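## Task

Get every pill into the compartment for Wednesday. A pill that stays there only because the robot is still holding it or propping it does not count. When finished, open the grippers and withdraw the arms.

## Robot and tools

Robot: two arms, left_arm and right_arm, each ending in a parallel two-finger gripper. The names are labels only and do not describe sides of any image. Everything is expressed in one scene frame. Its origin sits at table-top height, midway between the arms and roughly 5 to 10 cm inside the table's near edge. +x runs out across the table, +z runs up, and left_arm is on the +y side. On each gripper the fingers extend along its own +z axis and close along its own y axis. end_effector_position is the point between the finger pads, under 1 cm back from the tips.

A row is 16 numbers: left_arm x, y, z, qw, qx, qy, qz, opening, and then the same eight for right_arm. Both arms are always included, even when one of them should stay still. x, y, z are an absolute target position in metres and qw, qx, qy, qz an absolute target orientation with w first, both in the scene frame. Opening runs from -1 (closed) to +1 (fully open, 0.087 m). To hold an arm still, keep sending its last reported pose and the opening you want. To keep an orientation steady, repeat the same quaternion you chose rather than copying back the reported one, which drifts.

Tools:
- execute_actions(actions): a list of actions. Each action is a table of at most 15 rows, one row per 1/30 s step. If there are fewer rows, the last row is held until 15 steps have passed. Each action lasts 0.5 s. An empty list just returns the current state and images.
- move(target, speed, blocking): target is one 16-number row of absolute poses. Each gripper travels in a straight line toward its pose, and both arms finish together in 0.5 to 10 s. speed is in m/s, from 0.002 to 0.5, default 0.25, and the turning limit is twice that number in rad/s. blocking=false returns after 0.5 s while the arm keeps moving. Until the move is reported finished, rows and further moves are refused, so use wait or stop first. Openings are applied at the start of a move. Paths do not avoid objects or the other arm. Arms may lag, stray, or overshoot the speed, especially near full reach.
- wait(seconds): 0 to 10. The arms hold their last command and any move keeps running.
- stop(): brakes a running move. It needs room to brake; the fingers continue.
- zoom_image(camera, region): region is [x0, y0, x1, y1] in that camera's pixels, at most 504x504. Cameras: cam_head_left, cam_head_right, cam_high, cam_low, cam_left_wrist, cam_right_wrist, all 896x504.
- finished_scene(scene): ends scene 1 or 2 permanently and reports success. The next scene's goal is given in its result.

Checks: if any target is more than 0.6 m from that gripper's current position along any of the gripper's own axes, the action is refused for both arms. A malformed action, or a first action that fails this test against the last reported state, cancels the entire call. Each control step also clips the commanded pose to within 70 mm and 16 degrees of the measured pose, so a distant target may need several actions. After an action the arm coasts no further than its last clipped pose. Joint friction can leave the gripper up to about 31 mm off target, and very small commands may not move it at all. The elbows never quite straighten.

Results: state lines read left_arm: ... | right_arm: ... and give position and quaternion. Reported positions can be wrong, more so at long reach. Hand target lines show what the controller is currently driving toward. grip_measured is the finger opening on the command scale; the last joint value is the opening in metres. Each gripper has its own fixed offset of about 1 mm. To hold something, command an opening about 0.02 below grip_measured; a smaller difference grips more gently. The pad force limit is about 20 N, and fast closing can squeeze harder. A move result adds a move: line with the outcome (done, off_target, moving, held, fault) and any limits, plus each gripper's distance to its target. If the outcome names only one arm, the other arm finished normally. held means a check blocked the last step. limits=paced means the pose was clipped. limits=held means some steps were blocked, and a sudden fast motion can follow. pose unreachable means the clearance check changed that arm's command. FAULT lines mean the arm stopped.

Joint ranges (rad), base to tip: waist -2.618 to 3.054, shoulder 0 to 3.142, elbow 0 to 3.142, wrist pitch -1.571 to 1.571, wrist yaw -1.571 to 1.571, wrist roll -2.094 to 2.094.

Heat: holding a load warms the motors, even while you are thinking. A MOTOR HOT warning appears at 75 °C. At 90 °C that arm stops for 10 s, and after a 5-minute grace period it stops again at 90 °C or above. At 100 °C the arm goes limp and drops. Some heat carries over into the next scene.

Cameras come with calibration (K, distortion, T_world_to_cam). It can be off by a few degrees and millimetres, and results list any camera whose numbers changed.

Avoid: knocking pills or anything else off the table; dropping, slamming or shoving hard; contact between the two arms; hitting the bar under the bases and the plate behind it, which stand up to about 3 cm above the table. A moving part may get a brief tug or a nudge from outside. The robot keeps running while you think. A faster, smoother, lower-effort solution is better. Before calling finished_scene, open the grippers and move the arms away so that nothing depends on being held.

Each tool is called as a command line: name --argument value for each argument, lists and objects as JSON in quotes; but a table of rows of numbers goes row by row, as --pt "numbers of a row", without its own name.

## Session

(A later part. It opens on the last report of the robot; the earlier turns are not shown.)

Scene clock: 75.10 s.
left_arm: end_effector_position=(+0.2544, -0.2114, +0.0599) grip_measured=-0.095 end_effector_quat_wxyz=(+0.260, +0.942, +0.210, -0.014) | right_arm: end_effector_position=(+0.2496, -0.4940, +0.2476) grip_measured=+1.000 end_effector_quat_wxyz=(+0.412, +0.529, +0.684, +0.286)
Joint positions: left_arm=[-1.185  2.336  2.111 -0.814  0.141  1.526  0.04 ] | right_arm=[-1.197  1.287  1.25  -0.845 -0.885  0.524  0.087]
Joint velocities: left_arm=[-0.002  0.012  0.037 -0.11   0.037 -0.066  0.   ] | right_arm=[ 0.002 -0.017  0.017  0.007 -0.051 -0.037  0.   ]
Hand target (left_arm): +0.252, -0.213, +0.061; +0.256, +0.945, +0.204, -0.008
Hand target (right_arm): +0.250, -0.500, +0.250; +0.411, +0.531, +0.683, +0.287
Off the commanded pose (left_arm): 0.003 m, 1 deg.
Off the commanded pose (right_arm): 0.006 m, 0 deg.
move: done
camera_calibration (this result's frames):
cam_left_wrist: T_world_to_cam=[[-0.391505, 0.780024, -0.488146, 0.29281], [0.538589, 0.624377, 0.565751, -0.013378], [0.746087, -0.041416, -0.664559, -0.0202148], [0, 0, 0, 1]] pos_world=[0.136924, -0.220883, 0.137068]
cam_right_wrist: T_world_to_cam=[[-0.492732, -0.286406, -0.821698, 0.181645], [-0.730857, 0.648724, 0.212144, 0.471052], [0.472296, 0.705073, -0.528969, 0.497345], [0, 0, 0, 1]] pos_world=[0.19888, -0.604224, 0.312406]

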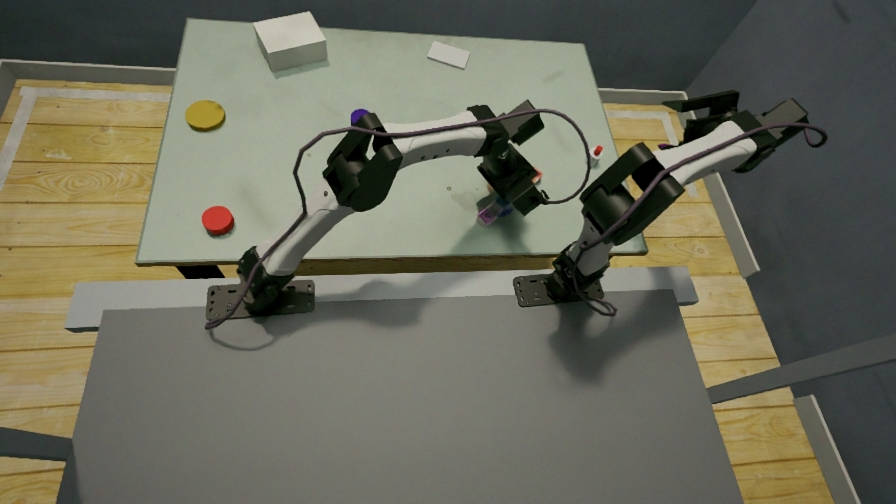

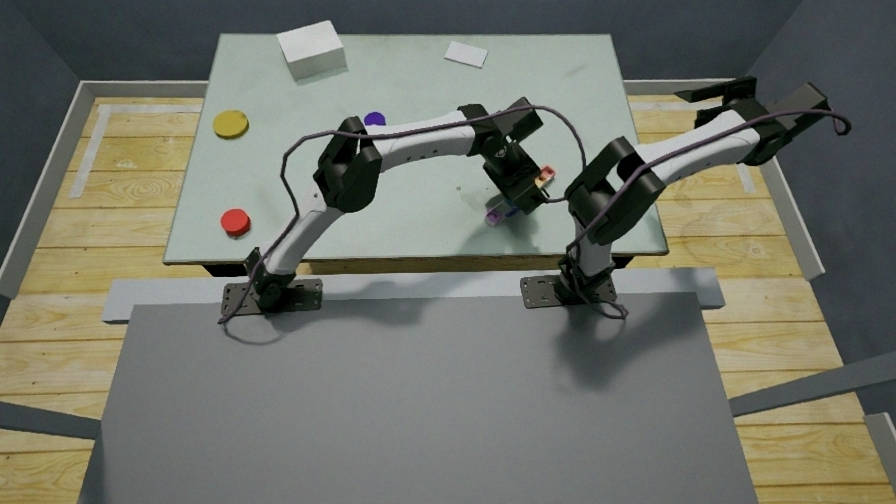

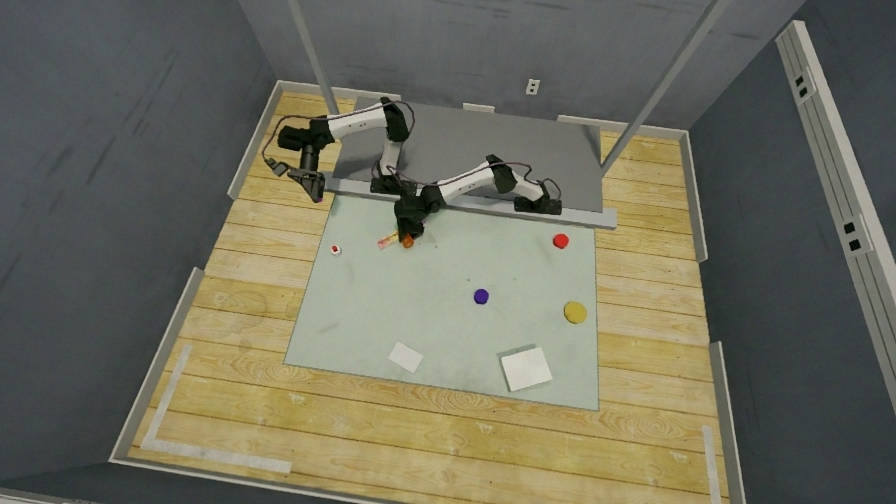

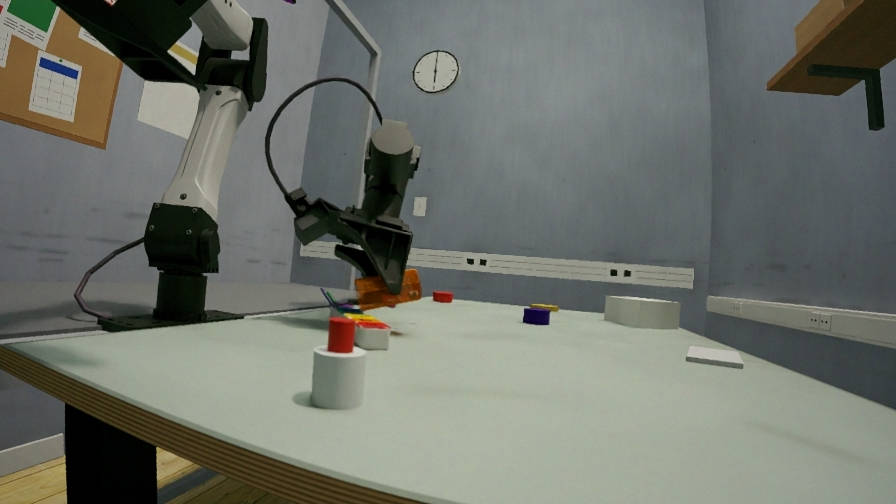

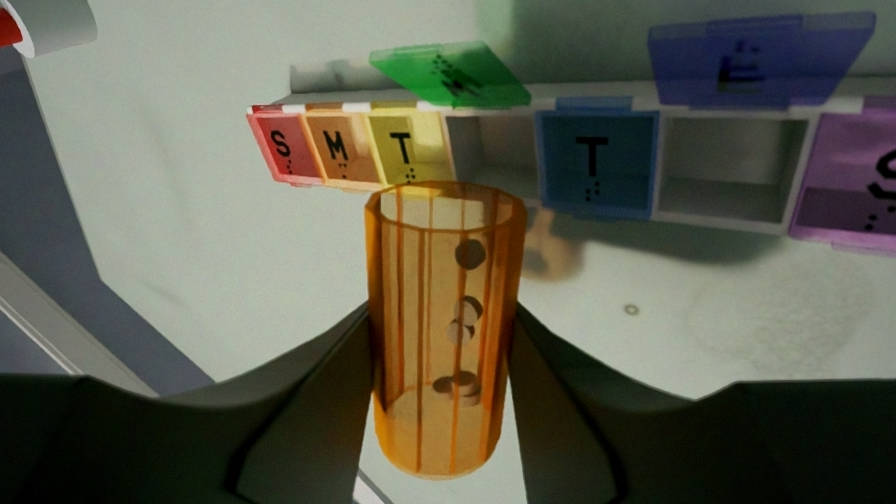

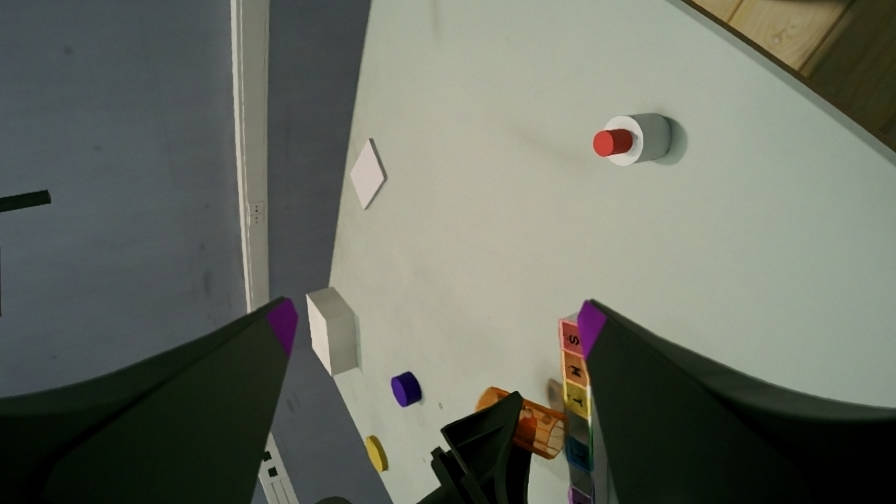

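move --target '[0.247,-0.215,0.064,0.213,0.956,0.18,0.093,-0.15,0.25,-0.5,0.25,0.411,0.531,0.683,0.287,1]' --speed 0.025

zoom_image --camera "cam_low" --region '[260, 180, 500, 370]'

Scene clock: 81.50 s.
left_arm: end_effector_position=(+0.2503, -0.2138, +0.0639) grip_measured=-0.095 end_effector_quat_wxyz=(+0.217, +0.954, +0.186, +0.088) | right_arm: end_effector_position=(+0.2496, -0.4940, +0.2476) grip_measured=+1.000 end_effector_quat_wxyz=(+0.412, +0.529, +0.684, +0.286)
Joint positions: left_arm=[-1.265  2.401  2.231 -0.918 -0.094  1.559  0.04 ] | right_arm=[-1.197  1.287  1.25  -0.845 -0.885  0.524  0.087]
Joint velocities: left_arm=[-0.012  0.007  0.012 -0.095 -0.022 -0.037 -0.001] | right_arm=[-0.002  0.012 -0.022 -0.037  0.007 -0.022  0.   ]
Hand target (left_arm): +0.247, -0.215, +0.065; +0.212, +0.956, +0.179, +0.093
Hand target (right_arm): +0.250, -0.500, +0.250; +0.411, +0.531, +0.683, +0.287
Off the commanded pose (left_arm): 0.004 m, 1 deg.
Off the commanded pose (right_arm): 0.006 m, 0 deg.
move: done
camera_calibration (this result's frames):
cam_left_wrist: T_world_to_cam=[[-0.305984, 0.839817, -0.448422, 0.283909], [0.415679, 0.541596, 0.730675, -0.00935595], [0.856496, 0.0371751, -0.514813, -0.0350715], [0, 0, 0, 1]] pos_world=[0.120799, -0.232061, 0.116092]
cam_right_wrist: T_world_to_cam=[[-0.492732, -0.286406, -0.821698, 0.181645], [-0.730857, 0.648724, 0.212144, 0.471052], [0.472296, 0.705073, -0.528969, 0.497345], [0, 0, 0, 1]] pos_world=[0.19888, -0.604224, 0.312406]

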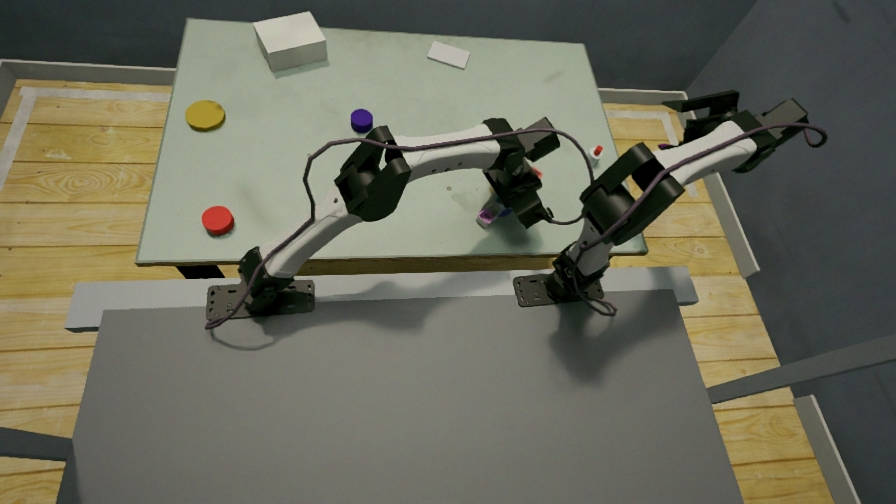

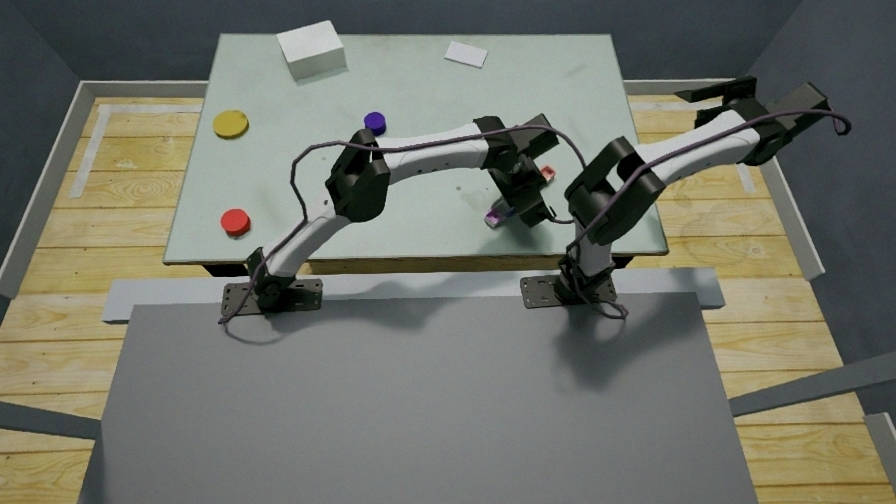

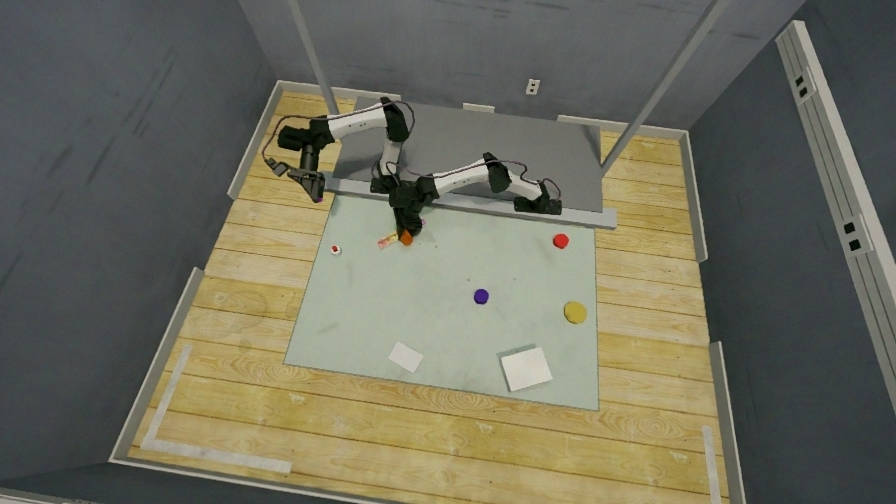

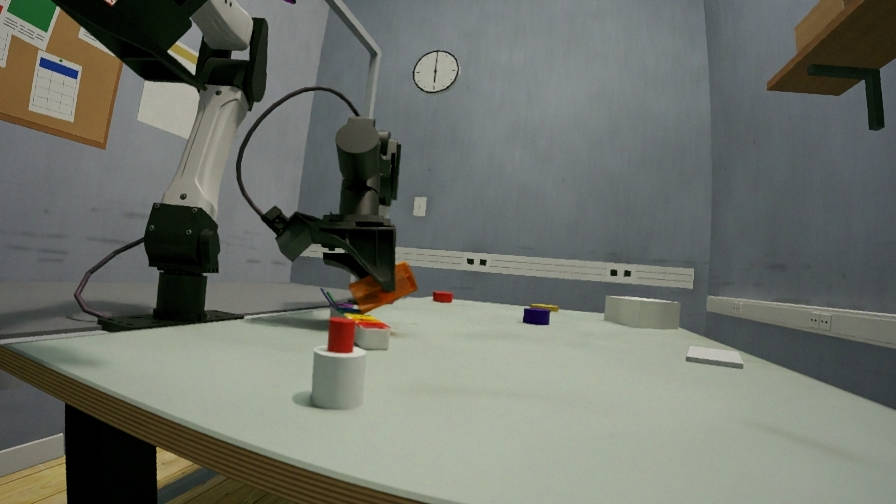

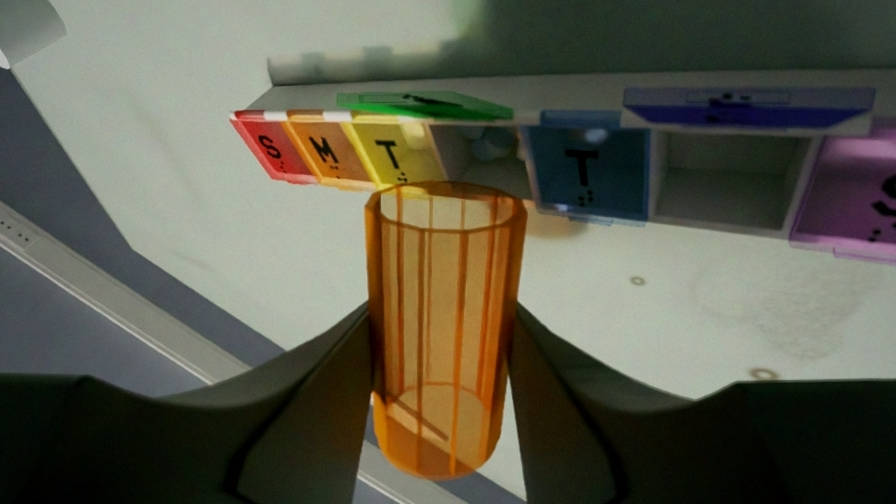

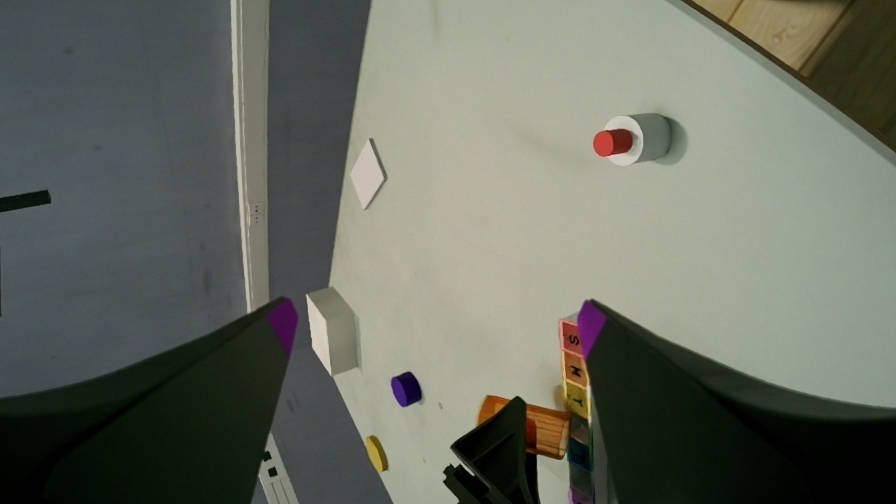

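Region (260, 180, 500, 370) of cam_low's 896x504 image, scaled by 2.100, with more detail than that image has; it fills the top 399 rows of this view, and the rest is white.

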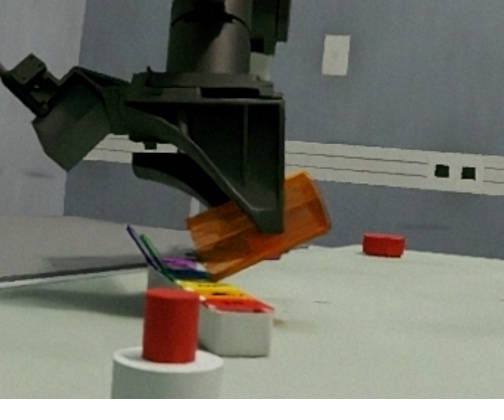

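move --target '[0.275,-0.19,0.085,0.309,0.912,0.233,-0.139,-0.15,0.25,-0.5,0.25,0.411,0.531,0.683,0.287,1]' --speed 0.2

move --target '[0.29,-0.04,0.026,0.091,0.884,0.413,-0.196,-0.15,0.25,-0.5,0.25,0.411,0.531,0.683,0.287,1]' --speed 0.12

Scene clock: 84.57 s.
left_arm: end_effector_position=(+0.2716, -0.1899, +0.0739) grip_measured=-0.095 end_effector_quat_wxyz=(+0.297, +0.916, +0.233, -0.139) | right_arm: end_effector_position=(+0.2496, -0.4940, +0.2476) grip_measured=+1.000 end_effector_quat_wxyz=(+0.412, +0.529, +0.684, +0.286)
Joint positions: left_arm=[-1.044  2.275  2.045 -0.802  0.453  1.521  0.04 ] | right_arm=[-1.197  1.287  1.25  -0.845 -0.885  0.524  0.087]
Joint velocities: left_arm=[-0.007 -0.007 -0.017  0.022  0.066 -0.022 -0.   ] | right_arm=[-0.007  0.002  0.002 -0.007 -0.066 -0.095  0.   ]
Hand target (left_arm): +0.274, -0.190, +0.084; +0.311, +0.911, +0.233, -0.139
Hand target (right_arm): +0.250, -0.500, +0.250; +0.411, +0.531, +0.683, +0.287
Off the commanded pose (left_arm): 0.012 m, 1 deg.
Off the commanded pose (right_arm): 0.006 m, 0 deg.
move: off_target (left_arm)
camera_calibration (this result's frames):
cam_left_wrist: T_world_to_cam=[[-0.499218, 0.71789, -0.485196, 0.306846], [0.650838, 0.680337, 0.336973, -0.0468588], [0.572007, -0.147561, -0.806867, 0.0147354], [0, 0, 0, 1]] pos_world=[0.175252, -0.186228, 0.17656]
cam_right_wrist: T_world_to_cam=[[-0.492732, -0.286406, -0.821698, 0.181645], [-0.730857, 0.648724, 0.212144, 0.471052], [0.472296, 0.705073, -0.528969, 0.497345], [0, 0, 0, 1]] pos_world=[0.19888, -0.604224, 0.312406]

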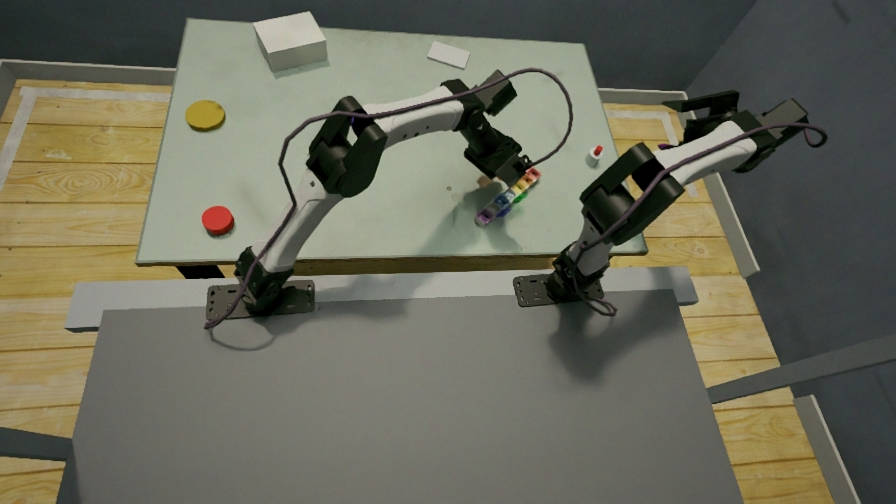

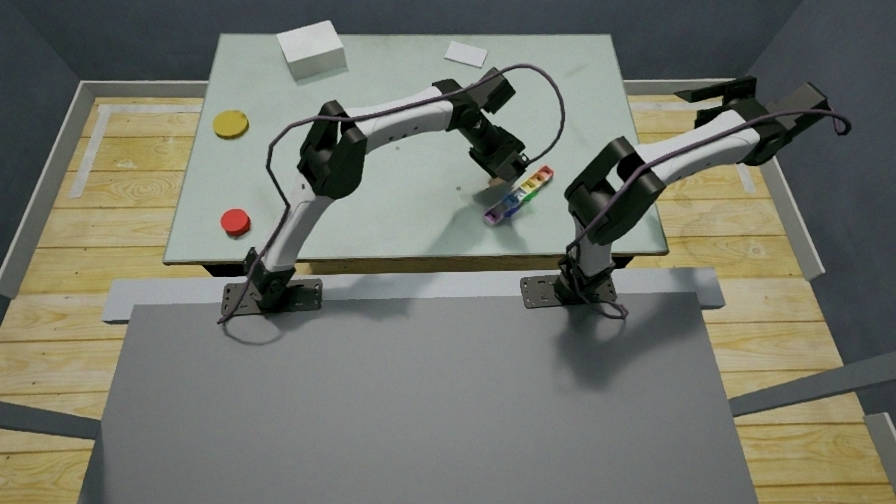

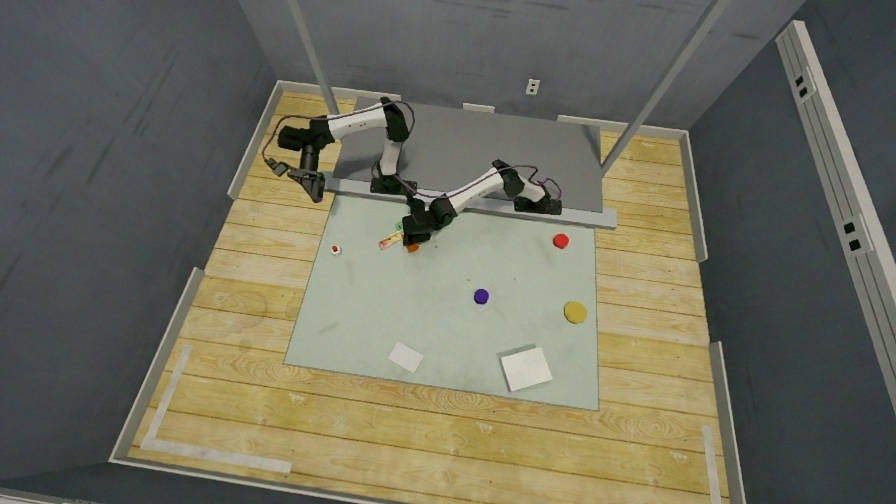

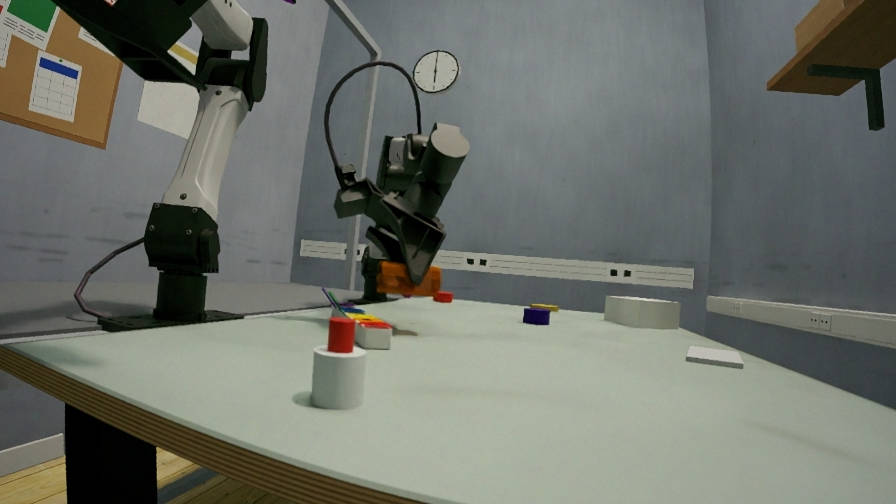

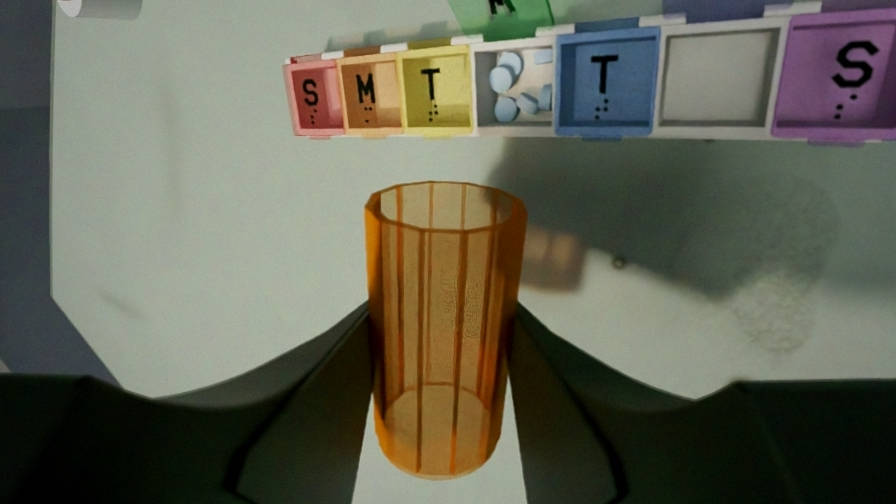

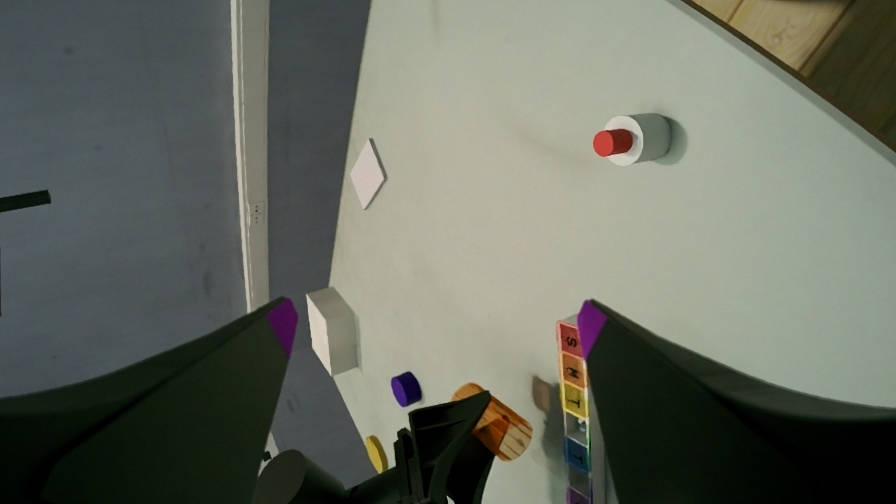

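Scene clock: 87.33 s.
left_arm: end_effector_position=(+0.2916, -0.0476, +0.0298) grip_measured=-0.095 end_effector_quat_wxyz=(+0.102, +0.889, +0.402, -0.195) | right_arm: end_effector_position=(+0.2496, -0.4940, +0.2476) grip_measured=+1.000 end_effector_quat_wxyz=(+0.412, +0.529, +0.684, +0.286)
Joint positions: left_arm=[-0.841  2.299  2.033 -1.228  0.457  1.484  0.04 ] | right_arm=[-1.197  1.287  1.25  -0.845 -0.885  0.524  0.087]
Joint velocities: left_arm=[-0.017  0.002  0.012 -0.051  0.037 -0.051 -0.   ] | right_arm=[-0.002  0.007 -0.017  0.007 -0.007 -0.037  0.   ]
Hand target (left_arm): +0.291, -0.041, +0.027; +0.091, +0.885, +0.411, -0.200
Hand target (right_arm): +0.250, -0.500, +0.250; +0.411, +0.531, +0.683, +0.287
Off the commanded pose (left_arm): 0.009 m, 2 deg.
Off the commanded pose (right_arm): 0.006 m, 0 deg.
move: done
camera_calibration (this result's frames):
cam_left_wrist: T_world_to_cam=[[-0.747717, 0.663278, -0.031327, 0.249676], [0.599308, 0.694414, 0.398269, -0.128011], [0.285917, 0.279018, -0.916733, 0.0957085], [0, 0, 0, 1]] pos_world=[0.236041, -0.103416, 0.146544]
cam_right_wrist: T_world_to_cam=[[-0.492732, -0.286406, -0.821698, 0.181645], [-0.730857, 0.648724, 0.212144, 0.471052], [0.472296, 0.705073, -0.528969, 0.497345], [0, 0, 0, 1]] pos_world=[0.19888, -0.604224, 0.312406]

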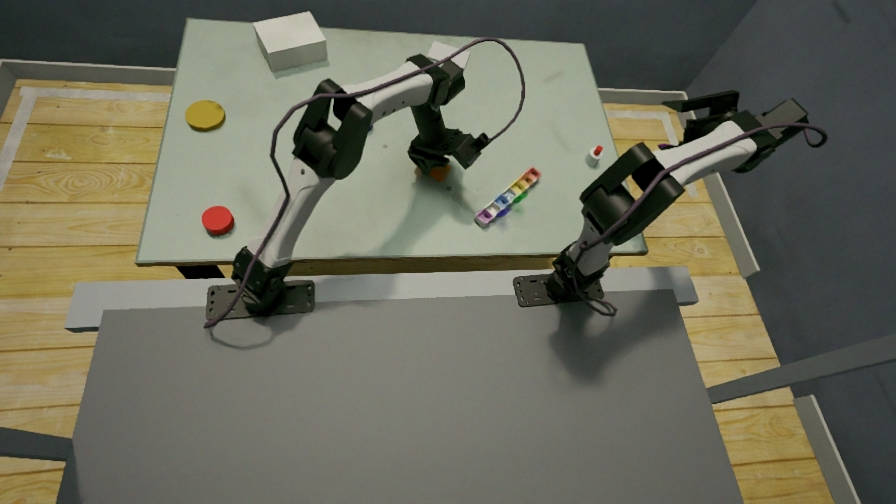

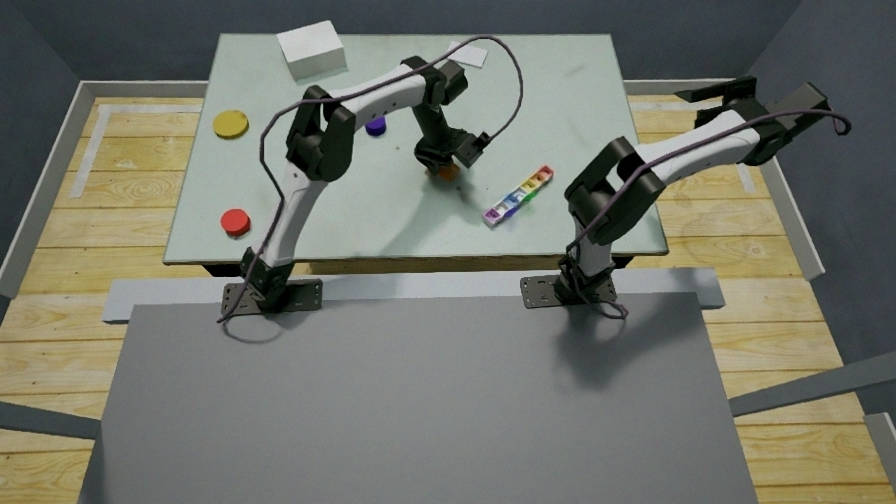

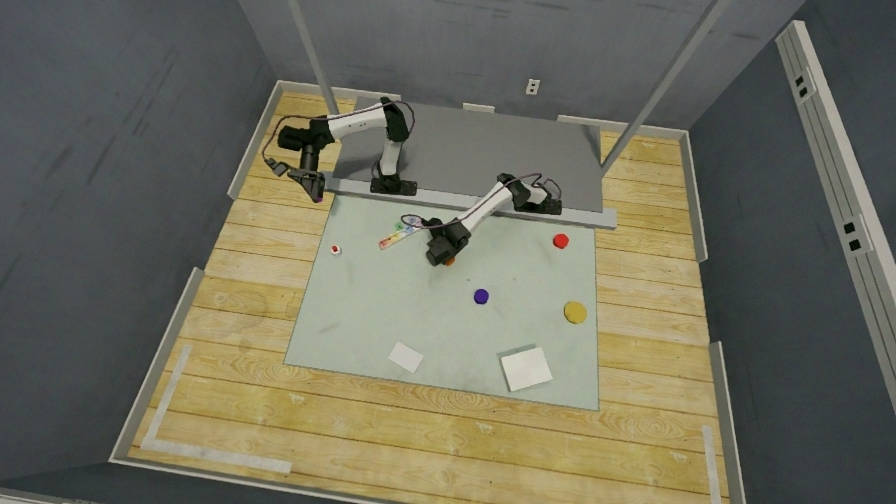

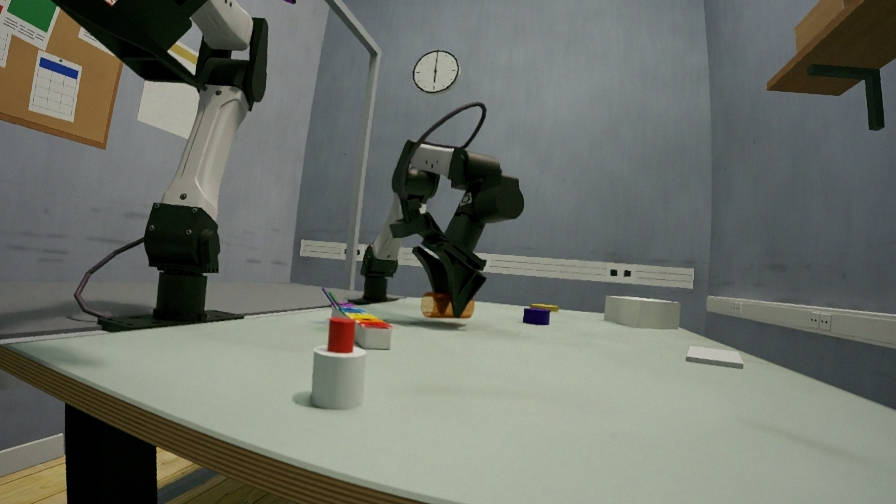

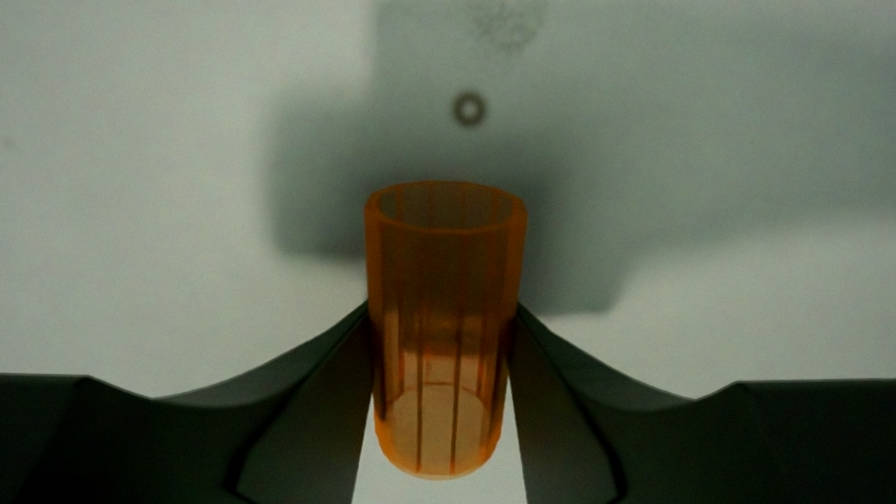

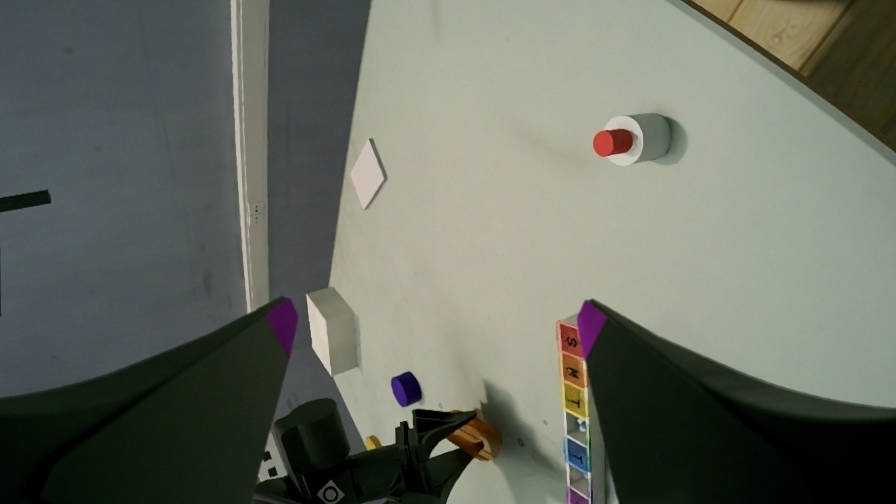

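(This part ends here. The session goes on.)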